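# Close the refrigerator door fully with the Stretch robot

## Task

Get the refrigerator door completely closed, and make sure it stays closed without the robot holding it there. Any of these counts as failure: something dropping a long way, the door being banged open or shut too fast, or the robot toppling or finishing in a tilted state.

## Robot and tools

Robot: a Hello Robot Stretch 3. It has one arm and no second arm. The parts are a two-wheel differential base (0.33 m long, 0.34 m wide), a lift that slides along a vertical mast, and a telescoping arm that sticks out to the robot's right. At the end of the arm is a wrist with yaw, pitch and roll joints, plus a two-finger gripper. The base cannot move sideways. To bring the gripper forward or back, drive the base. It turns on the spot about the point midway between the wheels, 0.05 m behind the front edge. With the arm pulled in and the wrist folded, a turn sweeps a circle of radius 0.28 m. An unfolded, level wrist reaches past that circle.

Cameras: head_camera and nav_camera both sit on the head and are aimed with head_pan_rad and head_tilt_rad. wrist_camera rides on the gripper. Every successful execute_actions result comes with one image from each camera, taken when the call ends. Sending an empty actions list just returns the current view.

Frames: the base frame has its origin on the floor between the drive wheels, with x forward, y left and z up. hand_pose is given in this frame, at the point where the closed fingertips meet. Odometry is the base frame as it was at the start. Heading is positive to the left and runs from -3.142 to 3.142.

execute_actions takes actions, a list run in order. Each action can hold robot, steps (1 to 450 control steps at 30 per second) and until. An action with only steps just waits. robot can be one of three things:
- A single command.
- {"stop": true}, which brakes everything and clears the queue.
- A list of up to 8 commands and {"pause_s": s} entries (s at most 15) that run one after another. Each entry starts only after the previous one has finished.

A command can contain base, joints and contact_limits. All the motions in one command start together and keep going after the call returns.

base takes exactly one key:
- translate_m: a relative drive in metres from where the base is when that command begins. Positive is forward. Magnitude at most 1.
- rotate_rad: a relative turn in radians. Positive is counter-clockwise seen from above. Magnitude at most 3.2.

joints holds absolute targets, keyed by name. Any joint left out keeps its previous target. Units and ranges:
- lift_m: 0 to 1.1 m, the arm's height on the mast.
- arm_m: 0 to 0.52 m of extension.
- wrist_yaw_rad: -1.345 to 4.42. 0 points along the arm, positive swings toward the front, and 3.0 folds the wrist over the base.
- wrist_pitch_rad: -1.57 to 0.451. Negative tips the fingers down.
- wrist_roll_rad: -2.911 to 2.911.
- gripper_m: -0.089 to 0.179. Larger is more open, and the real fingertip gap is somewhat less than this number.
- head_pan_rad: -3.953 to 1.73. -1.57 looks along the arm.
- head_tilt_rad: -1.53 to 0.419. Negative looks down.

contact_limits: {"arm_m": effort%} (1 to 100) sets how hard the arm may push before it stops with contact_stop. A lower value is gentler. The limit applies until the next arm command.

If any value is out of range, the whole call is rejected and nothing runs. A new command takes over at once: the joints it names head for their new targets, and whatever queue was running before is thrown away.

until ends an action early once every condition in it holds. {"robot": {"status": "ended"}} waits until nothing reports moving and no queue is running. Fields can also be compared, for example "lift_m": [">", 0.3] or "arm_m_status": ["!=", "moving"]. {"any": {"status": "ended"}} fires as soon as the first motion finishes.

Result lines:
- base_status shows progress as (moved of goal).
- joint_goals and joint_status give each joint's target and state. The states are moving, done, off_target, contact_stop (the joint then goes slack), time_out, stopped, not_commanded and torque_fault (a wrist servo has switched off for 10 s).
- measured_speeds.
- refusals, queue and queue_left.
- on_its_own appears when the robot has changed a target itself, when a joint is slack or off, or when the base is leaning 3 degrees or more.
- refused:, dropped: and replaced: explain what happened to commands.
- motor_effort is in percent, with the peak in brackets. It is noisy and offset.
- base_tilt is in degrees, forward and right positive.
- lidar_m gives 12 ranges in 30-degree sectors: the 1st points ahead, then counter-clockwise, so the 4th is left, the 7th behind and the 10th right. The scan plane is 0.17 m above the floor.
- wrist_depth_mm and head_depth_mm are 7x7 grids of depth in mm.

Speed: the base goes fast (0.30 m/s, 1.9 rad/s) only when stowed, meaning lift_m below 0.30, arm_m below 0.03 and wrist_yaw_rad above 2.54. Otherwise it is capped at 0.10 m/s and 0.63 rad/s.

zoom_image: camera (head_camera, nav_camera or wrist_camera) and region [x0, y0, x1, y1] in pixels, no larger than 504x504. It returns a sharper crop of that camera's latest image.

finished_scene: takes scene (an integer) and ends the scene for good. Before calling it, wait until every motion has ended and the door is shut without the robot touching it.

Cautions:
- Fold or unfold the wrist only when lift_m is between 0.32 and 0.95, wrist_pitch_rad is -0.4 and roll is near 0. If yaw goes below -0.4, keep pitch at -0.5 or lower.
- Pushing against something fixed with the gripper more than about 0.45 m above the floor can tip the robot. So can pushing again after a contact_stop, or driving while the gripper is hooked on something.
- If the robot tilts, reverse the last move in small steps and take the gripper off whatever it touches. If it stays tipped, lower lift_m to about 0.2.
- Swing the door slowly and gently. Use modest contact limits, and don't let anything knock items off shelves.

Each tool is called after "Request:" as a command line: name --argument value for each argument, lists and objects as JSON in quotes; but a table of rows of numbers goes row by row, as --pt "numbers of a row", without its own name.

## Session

Request:
execute_actions --actions '[{"robot":{"joints":{"head_pan_rad":-1.5,"head_tilt_rad":-0.7,"lift_m":0.28}},"steps":99,"until":{"robot":{"status":"ended"}}}]'

Scene clock: 3.30 s.
robot.base_odometry: x=+0.000 y=+0.000 heading=+0.000 (m, m, rad; robot's odometry frame)
robot.turned_by_wheels: +0.000 (rad since the last result)
robot.turned_by_imu: +0.000 (rad since the last result)
robot.base_tilt: forward=+0.4 right=-0.8 (deg)
robot.lidar_m: 2.70 4.02 1.43 1.45 1.25 1.23 1.00 0.79 0.78 0.83 0.88 2.51
robot.head_depth_mm: 684 750 836 942 1078 1256 1167 / 728 810 906 1034 1199 1323 1175 / 778 872 988 1144 1344 1355 1176 / 838 945 1086 1269 1500 1364 1176 / 911 1036 1148 1441 1579 1367 1186 / 993 1146 1149 1666 1632 1367 1185 / 1088 1276 1158 988 1233 1331 1193
robot.base_status: not_commanded
robot.joint_positions: lift_m=+0.280 arm_m=-0.003 wrist_yaw_rad=+2.846 wrist_pitch_rad=-0.465 wrist_roll_rad=-0.014 gripper_m=+0.037 head_pan_rad=-1.493 head_tilt_rad=-0.691
robot.joint_goals: lift_m=+0.280 arm_m=-0.003 wrist_yaw_rad=+2.846 wrist_pitch_rad=-0.465 wrist_roll_rad=-0.014 gripper_m=+0.037 head_pan_rad=-1.500 head_tilt_rad=-0.700
robot.joint_status: lift_m=moving arm_m=not_commanded wrist_yaw_rad=not_commanded wrist_pitch_rad=not_commanded wrist_roll_rad=not_commanded gripper_m=not_commanded head_pan_rad=done head_tilt_rad=done
robot.measured_speeds: translate_m=+0.000 rotate_rad=+0.000 lift_m=+0.000 arm_m=+0.000 wrist_yaw_rad=+0.000 wrist_pitch_rad=+0.000 wrist_roll_rad=+0.000 head_pan_rad=+0.000 head_tilt_rad=+0.000
robot: refusals=0 queue=running queue_left=0
robot.motor_effort: left_wheel=+1(1) right_wheel=-1(1) lift_m=+30(31) arm_m=+0(0) wrist_yaw_rad=+0(0) wrist_pitch_rad=+6(7) wrist_roll_rad=+1(1) gripper_m=+0(0) head_pan_rad=-2(31) head_tilt_rad=-3(31) (%)
robot.hand_pose: x=+0.0424 y=+0.0666 z=+0.2824 quat_wxyz=(+0.262, +0.700, +0.062, +0.662) (m; robot's base frame)
robot.wrist_depth_mm: - - - - - - - / - - - - - - - / - 905 912 860 841 811 792 / 699 708 702 681 665 654 647 / 595 - 591 571 570 545 533 / 501 - - 485 - 466 453 / 444 - - 417 410 402 401
pictures: head_camera (sideways: a quarter turn clockwise sets it upright), nav_camera (sideways: a quarter turn counterclockwise sets it upright), wrist_camera
Images, in order (width x height): head_camera 896x504, nav_camera 672x504, wrist_camera 644x364.

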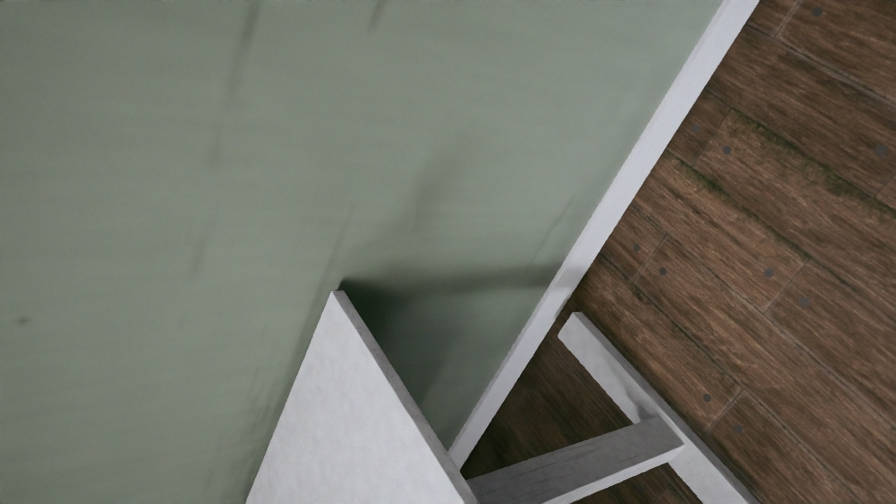

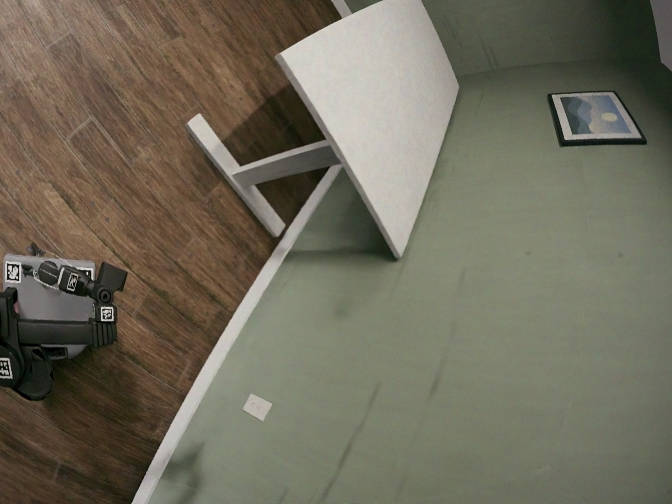

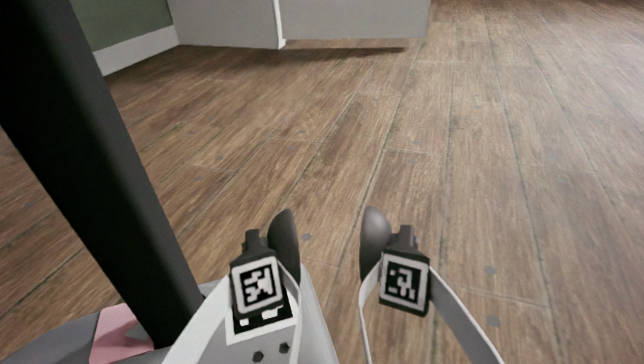

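Request:
execute_actions --actions '[{"robot":[{"base":{"rotate_rad":0.9},"joints":{"head_pan_rad":0.5,"head_tilt_rad":-0.8}},{"base":{"translate_m":0.7}}],"steps":300,"until":{"robot":{"status":"ended"}}}]'

Scene clock: 19.57 s.
robot.base_odometry: x=+0.435 y=+0.548 heading=+0.900 (m, m, rad; robot's odometry frame)
robot.turned_by_wheels: +0.900 (rad since the last result)
robot.turned_by_imu: +0.889 (rad since the last result)
robot.base_tilt: forward=+0.5 right=-0.9 (deg)
robot.lidar_m: 0.76 0.76 0.88 1.26 1.29 1.55 1.47 1.29 2.00 2.48 2.56 3.38
robot.head_depth_mm: 598 744 2091 1775 1487 1284 1134 / 624 697 827 1011 1426 1287 1136 / 636 727 846 1016 1256 1290 1142 / 648 740 869 1044 1317 1291 1139 / 660 762 893 1079 1369 1307 1139 / 675 778 914 1115 1415 1296 1147 / 690 795 946 1224 1479 1309 1142
robot.base_status: done (translate_m +0.7000 of +0.7000)
robot.joint_positions: lift_m=+0.280 arm_m=-0.003 wrist_yaw_rad=+2.846 wrist_pitch_rad=-0.465 wrist_roll_rad=-0.014 gripper_m=+0.037 head_pan_rad=+0.493 head_tilt_rad=-0.791
robot.joint_goals: lift_m=+0.280 arm_m=-0.003 wrist_yaw_rad=+2.846 wrist_pitch_rad=-0.465 wrist_roll_rad=-0.014 gripper_m=+0.037 head_pan_rad=+0.500 head_tilt_rad=-0.800
robot.joint_status: lift_m=done arm_m=not_commanded wrist_yaw_rad=not_commanded wrist_pitch_rad=not_commanded wrist_roll_rad=not_commanded gripper_m=not_commanded head_pan_rad=done head_tilt_rad=done
robot.measured_speeds: translate_m=+0.000 rotate_rad=+0.000 lift_m=+0.000 arm_m=+0.000 wrist_yaw_rad=+0.000 wrist_pitch_rad=+0.000 wrist_roll_rad=+0.000 head_pan_rad=+0.000 head_tilt_rad=+0.000
robot: refusals=0 queue=done queue_left=0
robot.motor_effort: left_wheel=-1(6) right_wheel=+1(11) lift_m=+31(30) arm_m=-1(1) wrist_yaw_rad=+0(0) wrist_pitch_rad=+7(7) wrist_roll_rad=+1(1) gripper_m=+0(0) head_pan_rad=+2(34) head_tilt_rad=-3(13) (%)
robot.hand_pose: x=+0.0424 y=+0.0665 z=+0.2823 quat_wxyz=(+0.263, +0.700, +0.062, +0.662) (m; robot's base frame)
robot.wrist_depth_mm: - - - - - 732 588 / - - - - - 786 623 / - 910 890 871 847 794 663 / 694 704 699 683 673 653 647 / 598 - 588 575 570 544 535 / 503 - - 480 - 467 456 / 453 - - 414 414 405 399
pictures: head_camera (sideways: a quarter turn clockwise sets it upright), nav_camera (sideways: a quarter turn counterclockwise sets it upright), wrist_camera
Images, in order (width x height): head_camera 896x504, nav_camera 672x504, wrist_camera 644x364.

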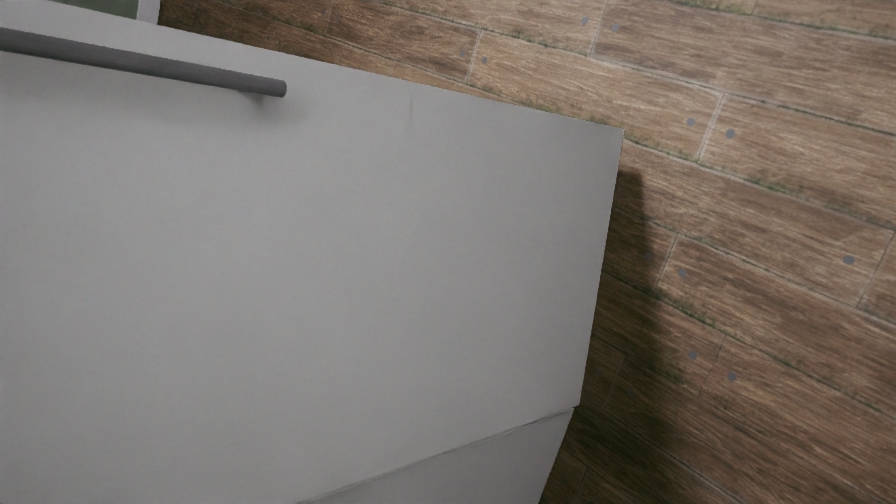

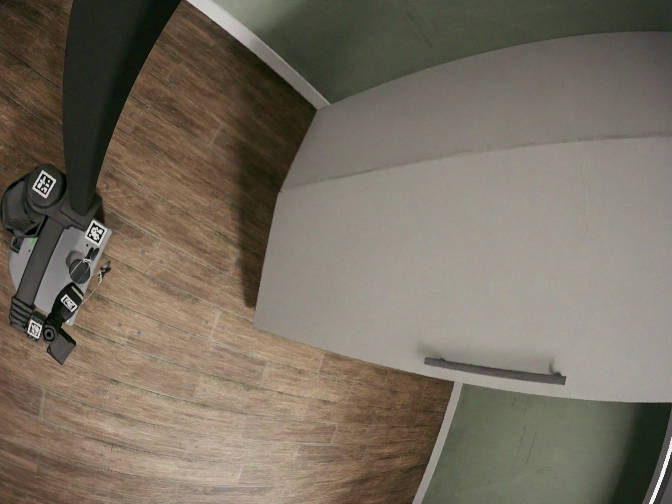

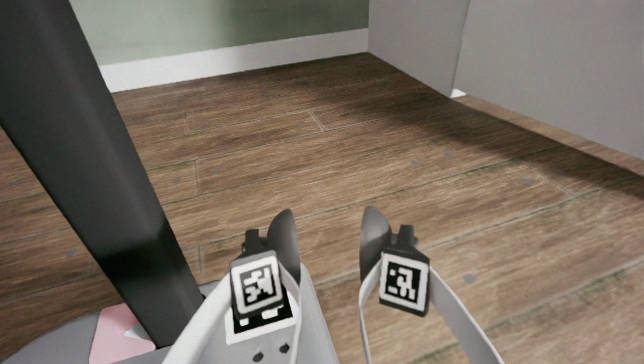

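Request:
execute_actions --actions '[{"robot":[{"base":{"rotate_rad":-0.45},"joints":{"head_pan_rad":-1.5,"head_tilt_rad":-0.95}},{"base":{"translate_m":0.45}},{"base":{"rotate_rad":-2.66}},{"base":{"translate_m":-0.75}}],"steps":450,"until":{"robot":{"status":"ended"}}}]'

Scene clock: 40.07 s.
robot.base_odometry: x=+1.288 y=+1.346 heading=-2.210 (m, m, rad; robot's odometry frame)
robot.turned_by_wheels: -3.110 (rad since the last result)
robot.turned_by_imu: -3.073 (rad since the last result)
robot.base_tilt: forward=+0.4 right=-0.7 (deg)
robot.lidar_m: 2.24 2.24 2.37 2.29 2.39 2.22 2.15 2.05 1.51 0.90 0.45 0.43
robot.head_depth_mm: 1338 1565 1775 1553 1372 1220 1101 / 869 1536 1766 1564 1368 1224 1132 / 851 1011 1207 1485 1376 1224 - / 1229 1283 1566 1479 1379 1238 - / 1239 1284 1567 1503 1383 1233 1111 / 1238 1246 1379 1486 1362 1212 1114 / 974 1042 1126 1047 938 1025 1113
robot.base_status: done (translate_m -0.7500 of -0.7500)
robot.joint_positions: lift_m=+0.280 arm_m=-0.003 wrist_yaw_rad=+2.846 wrist_pitch_rad=-0.465 wrist_roll_rad=-0.014 gripper_m=+0.037 head_pan_rad=-1.493 head_tilt_rad=-0.939
robot.joint_goals: lift_m=+0.280 arm_m=-0.003 wrist_yaw_rad=+2.846 wrist_pitch_rad=-0.465 wrist_roll_rad=-0.014 gripper_m=+0.037 head_pan_rad=-1.500 head_tilt_rad=-0.950
robot.joint_status: lift_m=done arm_m=not_commanded wrist_yaw_rad=not_commanded wrist_pitch_rad=not_commanded wrist_roll_rad=not_commanded gripper_m=not_commanded head_pan_rad=done head_tilt_rad=done
robot.measured_speeds: translate_m=+0.000 rotate_rad=+0.000 lift_m=+0.000 arm_m=+0.000 wrist_yaw_rad=+0.000 wrist_pitch_rad=+0.000 wrist_roll_rad=+0.000 head_pan_rad=+0.000 head_tilt_rad=+0.000
robot: refusals=0 queue=done queue_left=0
robot.motor_effort: left_wheel=+2(8) right_wheel=-3(10) lift_m=+31(31) arm_m=-1(1) wrist_yaw_rad=+0(0) wrist_pitch_rad=+7(7) wrist_roll_rad=+1(0) gripper_m=+0(0) head_pan_rad=-1(33) head_tilt_rad=-4(17) (%)
robot.hand_pose: x=+0.0424 y=+0.0665 z=+0.2823 quat_wxyz=(+0.263, +0.700, +0.062, +0.662) (m; robot's base frame)
robot.wrist_depth_mm: - - - - - - - / - - - - - - - / - 917 889 858 843 802 813 / 697 703 701 674 673 652 632 / 596 - 586 574 563 547 533 / 497 - - 478 - 464 457 / 453 - - 415 417 404 400
pictures: head_camera (sideways: a quarter turn clockwise sets it upright), nav_camera (sideways: a quarter turn counterclockwise sets it upright), wrist_camera
Images, in order (width x height): head_camera 896x504, nav_camera 672x504, wrist_camera 644x364.

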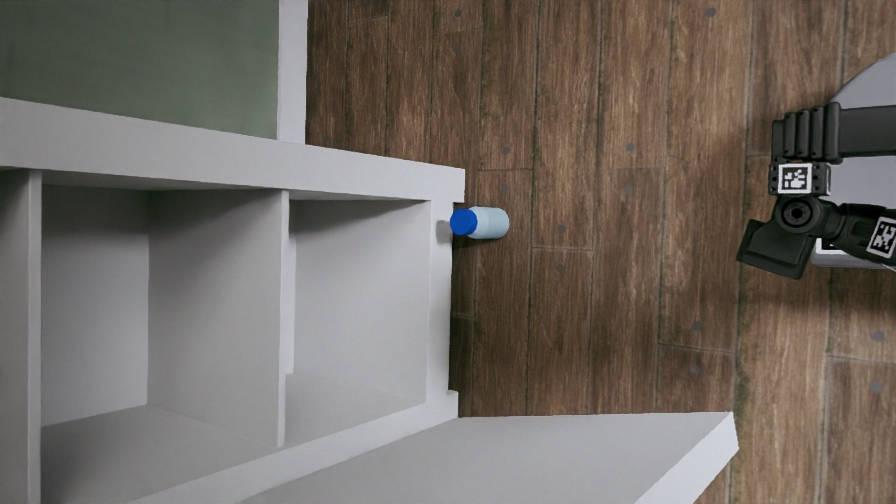

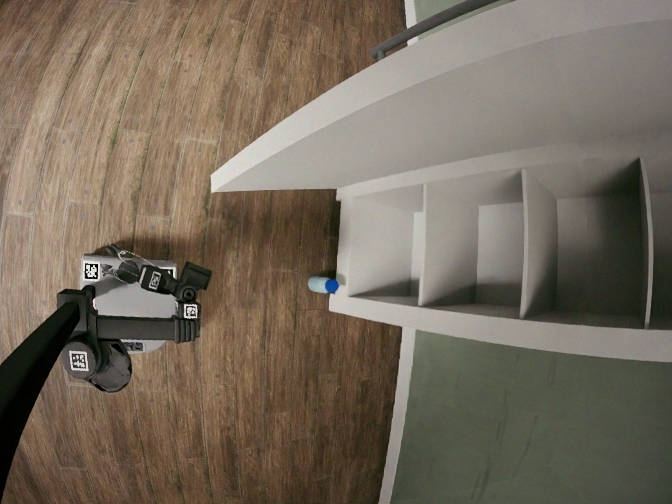

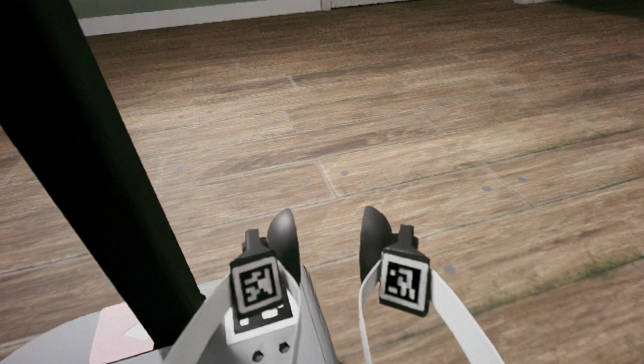

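Request:
execute_actions --actions '[{"robot":[{"base":{"rotate_rad":-0.05},"joints":{"wrist_yaw_rad":0,"wrist_pitch_rad":-0.4,"arm_m":0.2,"gripper_m":0.17}},{"base":{"translate_m":0.06},"joints":{"lift_m":0.06}},{"joints":{"arm_m":0.42}},{"joints":{"gripper_m":0.01}},{"joints":{"lift_m":0.085}},{"base":{"translate_m":-0.3}}],"steps":450,"until":{"robot":{"status":"ended"}}}]'

Scene clock: 60.53 s.
robot.base_odometry: x=+1.440 y=+1.531 heading=-2.260 (m, m, rad; robot's odometry frame)
robot.turned_by_wheels: -0.050 (rad since the last result)
robot.turned_by_imu: -0.047 (rad since the last result)
robot.base_tilt: forward=+0.6 right=-0.5 (deg)
robot.lidar_m: 2.84 2.46 2.39 2.29 2.35 2.00 1.91 1.97 1.54 0.92 0.94 0.63
robot.head_depth_mm: 1363 1587 1776 1563 1370 1222 1105 / 1365 1596 1779 1556 1364 1222 1135 / 1359 1609 1786 1567 1335 1230 - / 1362 1604 1792 1566 1364 1225 1140 / 921 1027 1266 1490 1377 1225 1111 / 866 1250 1581 1503 1382 1230 1110 / 1229 1290 1581 1514 1385 1229 1114
robot.base_status: done (translate_m -0.3000 of -0.3000)
robot.joint_positions: lift_m=+0.085 arm_m=+0.420 wrist_yaw_rad=-0.002 wrist_pitch_rad=-0.453 wrist_roll_rad=-0.014 gripper_m=+0.011 head_pan_rad=-1.493 head_tilt_rad=-0.939
robot.joint_goals: lift_m=+0.085 arm_m=+0.420 wrist_yaw_rad=+0.000 wrist_pitch_rad=-0.400 wrist_roll_rad=-0.014 gripper_m=+0.010 head_pan_rad=-1.500 head_tilt_rad=-0.950
robot.joint_status: lift_m=done arm_m=done wrist_yaw_rad=done wrist_pitch_rad=done wrist_roll_rad=not_commanded gripper_m=done head_pan_rad=done head_tilt_rad=done
robot.measured_speeds: translate_m=+0.000 rotate_rad=+0.000 lift_m=+0.000 arm_m=+0.000 wrist_yaw_rad=+0.000 wrist_pitch_rad=+0.000 wrist_roll_rad=+0.000 head_pan_rad=+0.000 head_tilt_rad=+0.000
robot: refusals=0 queue=done queue_left=0
robot.motor_effort: left_wheel=+2(6) right_wheel=-3(9) lift_m=+40(42) arm_m=+4(3) wrist_yaw_rad=+1(3) wrist_pitch_rad=+23(24) wrist_roll_rad=+1(1) gripper_m=-16(100) head_pan_rad=-2(1) head_tilt_rad=-5(5) (%)
robot.hand_pose: x=-0.0219 y=-0.7845 z=+0.0896 quat_wxyz=(+0.694, +0.160, -0.684, -0.159) (m; robot's base frame)
robot.wrist_depth_mm: 217 299 642 736 748 747 743 / 235 294 553 623 603 586 564 / 259 290 455 149 437 432 420 / 290 307 362 157 348 343 337 / 305 305 308 156 295 283 278 / 259 255 - 164 - 242 238 / 223 222 217 174 208 212 208
pictures: head_camera (sideways: a quarter turn clockwise sets it upright), nav_camera (sideways: a quarter turn counterclockwise sets it upright), wrist_camera
Images, in order (width x height): head_camera 896x504, nav_camera 672x504, wrist_camera 644x364.

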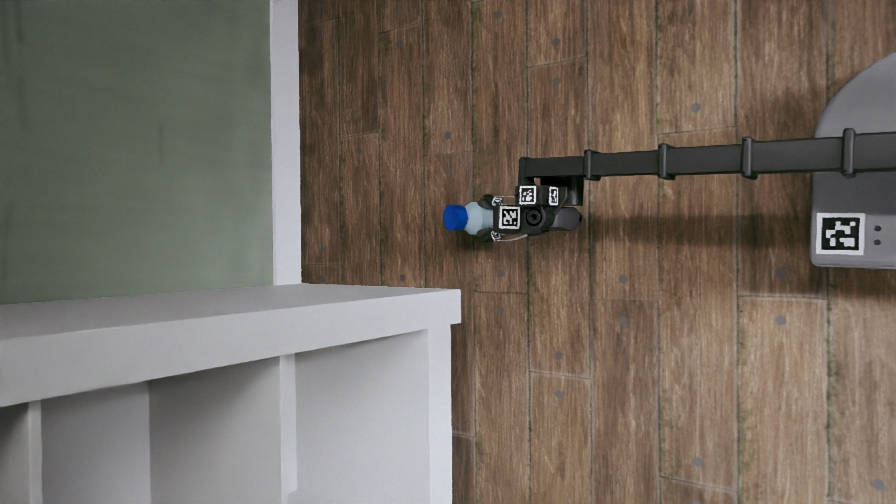

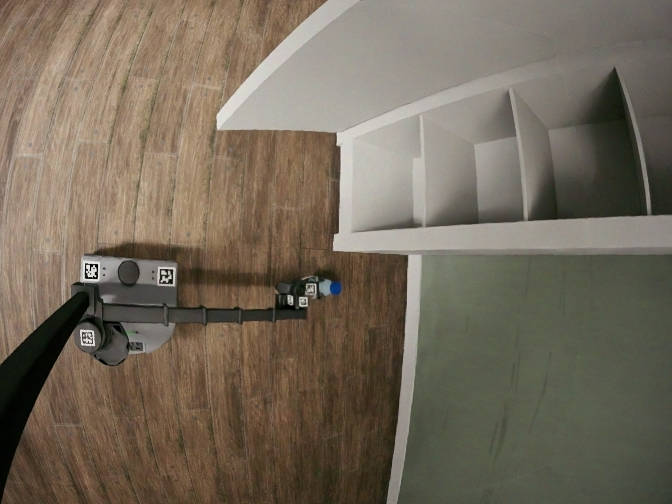

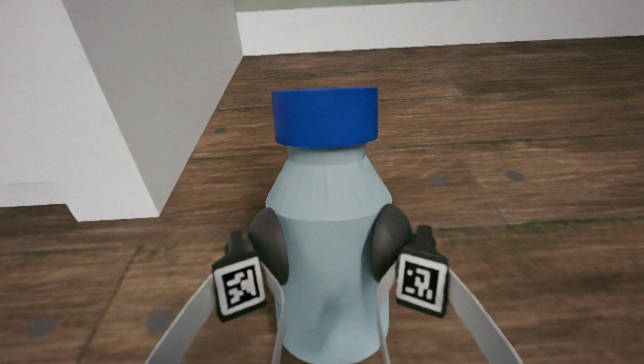

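Request:
execute_actions --actions '[{"robot":[{"joints":{"lift_m":0.068}},{"joints":{"gripper_m":0.14}},{"joints":{"lift_m":0.29,"arm_m":0.05}},{"joints":{"arm_m":0,"wrist_yaw_rad":2.7,"gripper_m":0}},{"base":{"translate_m":0.9}},{"joints":{"arm_m":0.15,"wrist_yaw_rad":-0.2,"wrist_pitch_rad":0,"lift_m":0.25}},{"base":{"translate_m":-0.45}}],"steps":450,"until":{"robot":{"status":"ended"}}},{"steps":450,"until":{"robot":{"status":"ended"}}},{"robot":[{"joints":{"arm_m":0.22}},{"joints":{"arm_m":0.29}},{"joints":{"arm_m":0.36}},{"joints":{"arm_m":0.42}},{"joints":{"arm_m":0.49},"contact_limits":{"arm_m":20}}],"steps":450,"until":{"robot":{"status":"ended"}}},{"robot":{"joints":{"arm_m":0.38}},"steps":40}]'

Scene clock: 104.70 s.
robot.base_odometry: x=+1.154 y=+1.184 heading=-2.260 (m, m, rad; robot's odometry frame)
robot.turned_by_wheels: +0.000 (rad since the last result)
robot.turned_by_imu: +0.001 (rad since the last result)
robot.base_tilt: forward=+0.6 right=-0.8 (deg)
robot.lidar_m: 2.39 2.04 2.39 2.30 2.37 2.47 2.36 2.14 0.87 0.83 0.85 1.99
robot.head_depth_mm: 750 882 1682 1550 1367 1220 1101 / 746 882 1069 1373 1377 1221 1124 / 747 880 1073 1307 1325 1223 - / 747 879 1064 1364 1383 1225 1138 / 751 881 1069 1371 1384 1225 1109 / 753 878 1099 1550 1382 1233 1113 / 765 1575 1792 1571 1380 1236 1105
robot.base_status: done (translate_m -0.4500 of -0.4500)
robot.joint_positions: lift_m=+0.250 arm_m=+0.380 wrist_yaw_rad=-0.198 wrist_pitch_rad=-0.027 wrist_roll_rad=-0.014 gripper_m=+0.000 head_pan_rad=-1.494 head_tilt_rad=-0.939
robot.joint_goals: lift_m=+0.250 arm_m=+0.380 wrist_yaw_rad=-0.200 wrist_pitch_rad=+0.000 wrist_roll_rad=-0.014 gripper_m=+0.000 head_pan_rad=-1.500 head_tilt_rad=-0.950
robot.joint_status: lift_m=done arm_m=done wrist_yaw_rad=done wrist_pitch_rad=done wrist_roll_rad=not_commanded gripper_m=done head_pan_rad=done head_tilt_rad=done
robot.measured_speeds: translate_m=+0.000 rotate_rad=+0.000 lift_m=+0.000 arm_m=+0.000 wrist_yaw_rad=+0.000 wrist_pitch_rad=+0.000 wrist_roll_rad=+0.000 head_pan_rad=+0.000 head_tilt_rad=+0.000
robot: refusals=0 queue=done queue_left=0
robot.motor_effort: left_wheel=+2(10) right_wheel=-4(28) lift_m=+32(41) arm_m=-4(18) wrist_yaw_rad=-2(54) wrist_pitch_rad=+12(24) wrist_roll_rad=+1(1) gripper_m=-2(100) head_pan_rad=-2(2) head_tilt_rad=-5(4) (%)
robot.hand_pose: x=-0.0718 y=-0.7758 z=+0.3578 quat_wxyz=(+0.708, -0.060, -0.699, -0.080) (m; robot's base frame)
robot.wrist_depth_mm: 168 175 185 196 208 222 238 / 173 180 191 201 215 229 246 / 177 185 197 208 222 237 258 / 183 191 203 215 231 246 - / 187 196 209 - 240 258 948 / 193 203 213 - 253 267 732 / 199 209 224 238 255 281 579
pictures: head_camera (sideways: a quarter turn clockwise sets it upright), nav_camera (sideways: a quarter turn counterclockwise sets it upright), wrist_camera
replaced: robot.arm_m: its motion had ended contact_stop
Images, in order (width x height): head_camera 896x504, nav_camera 672x504, wrist_camera 644x364.

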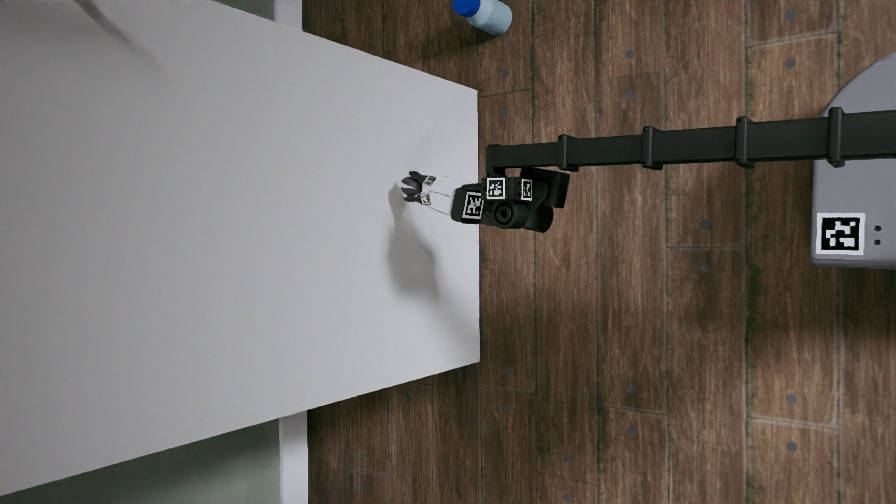

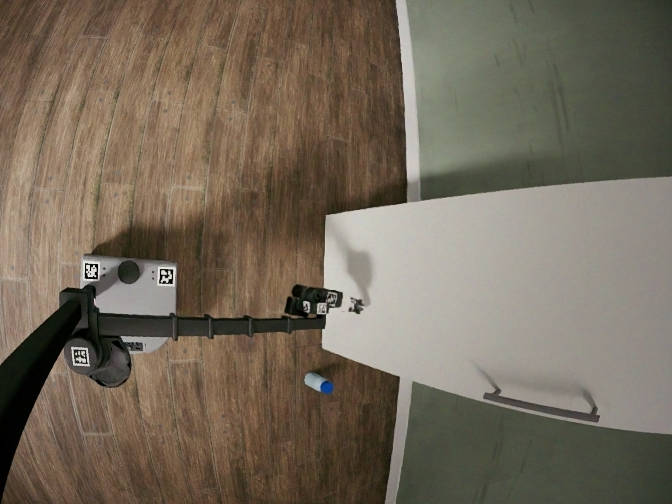

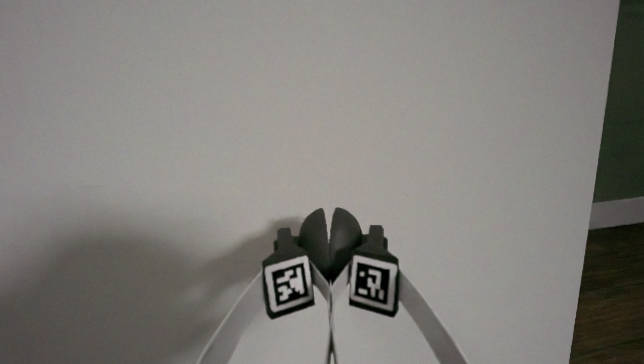

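Request:
finished_scene --scene 2

The scene is finished: the task was done.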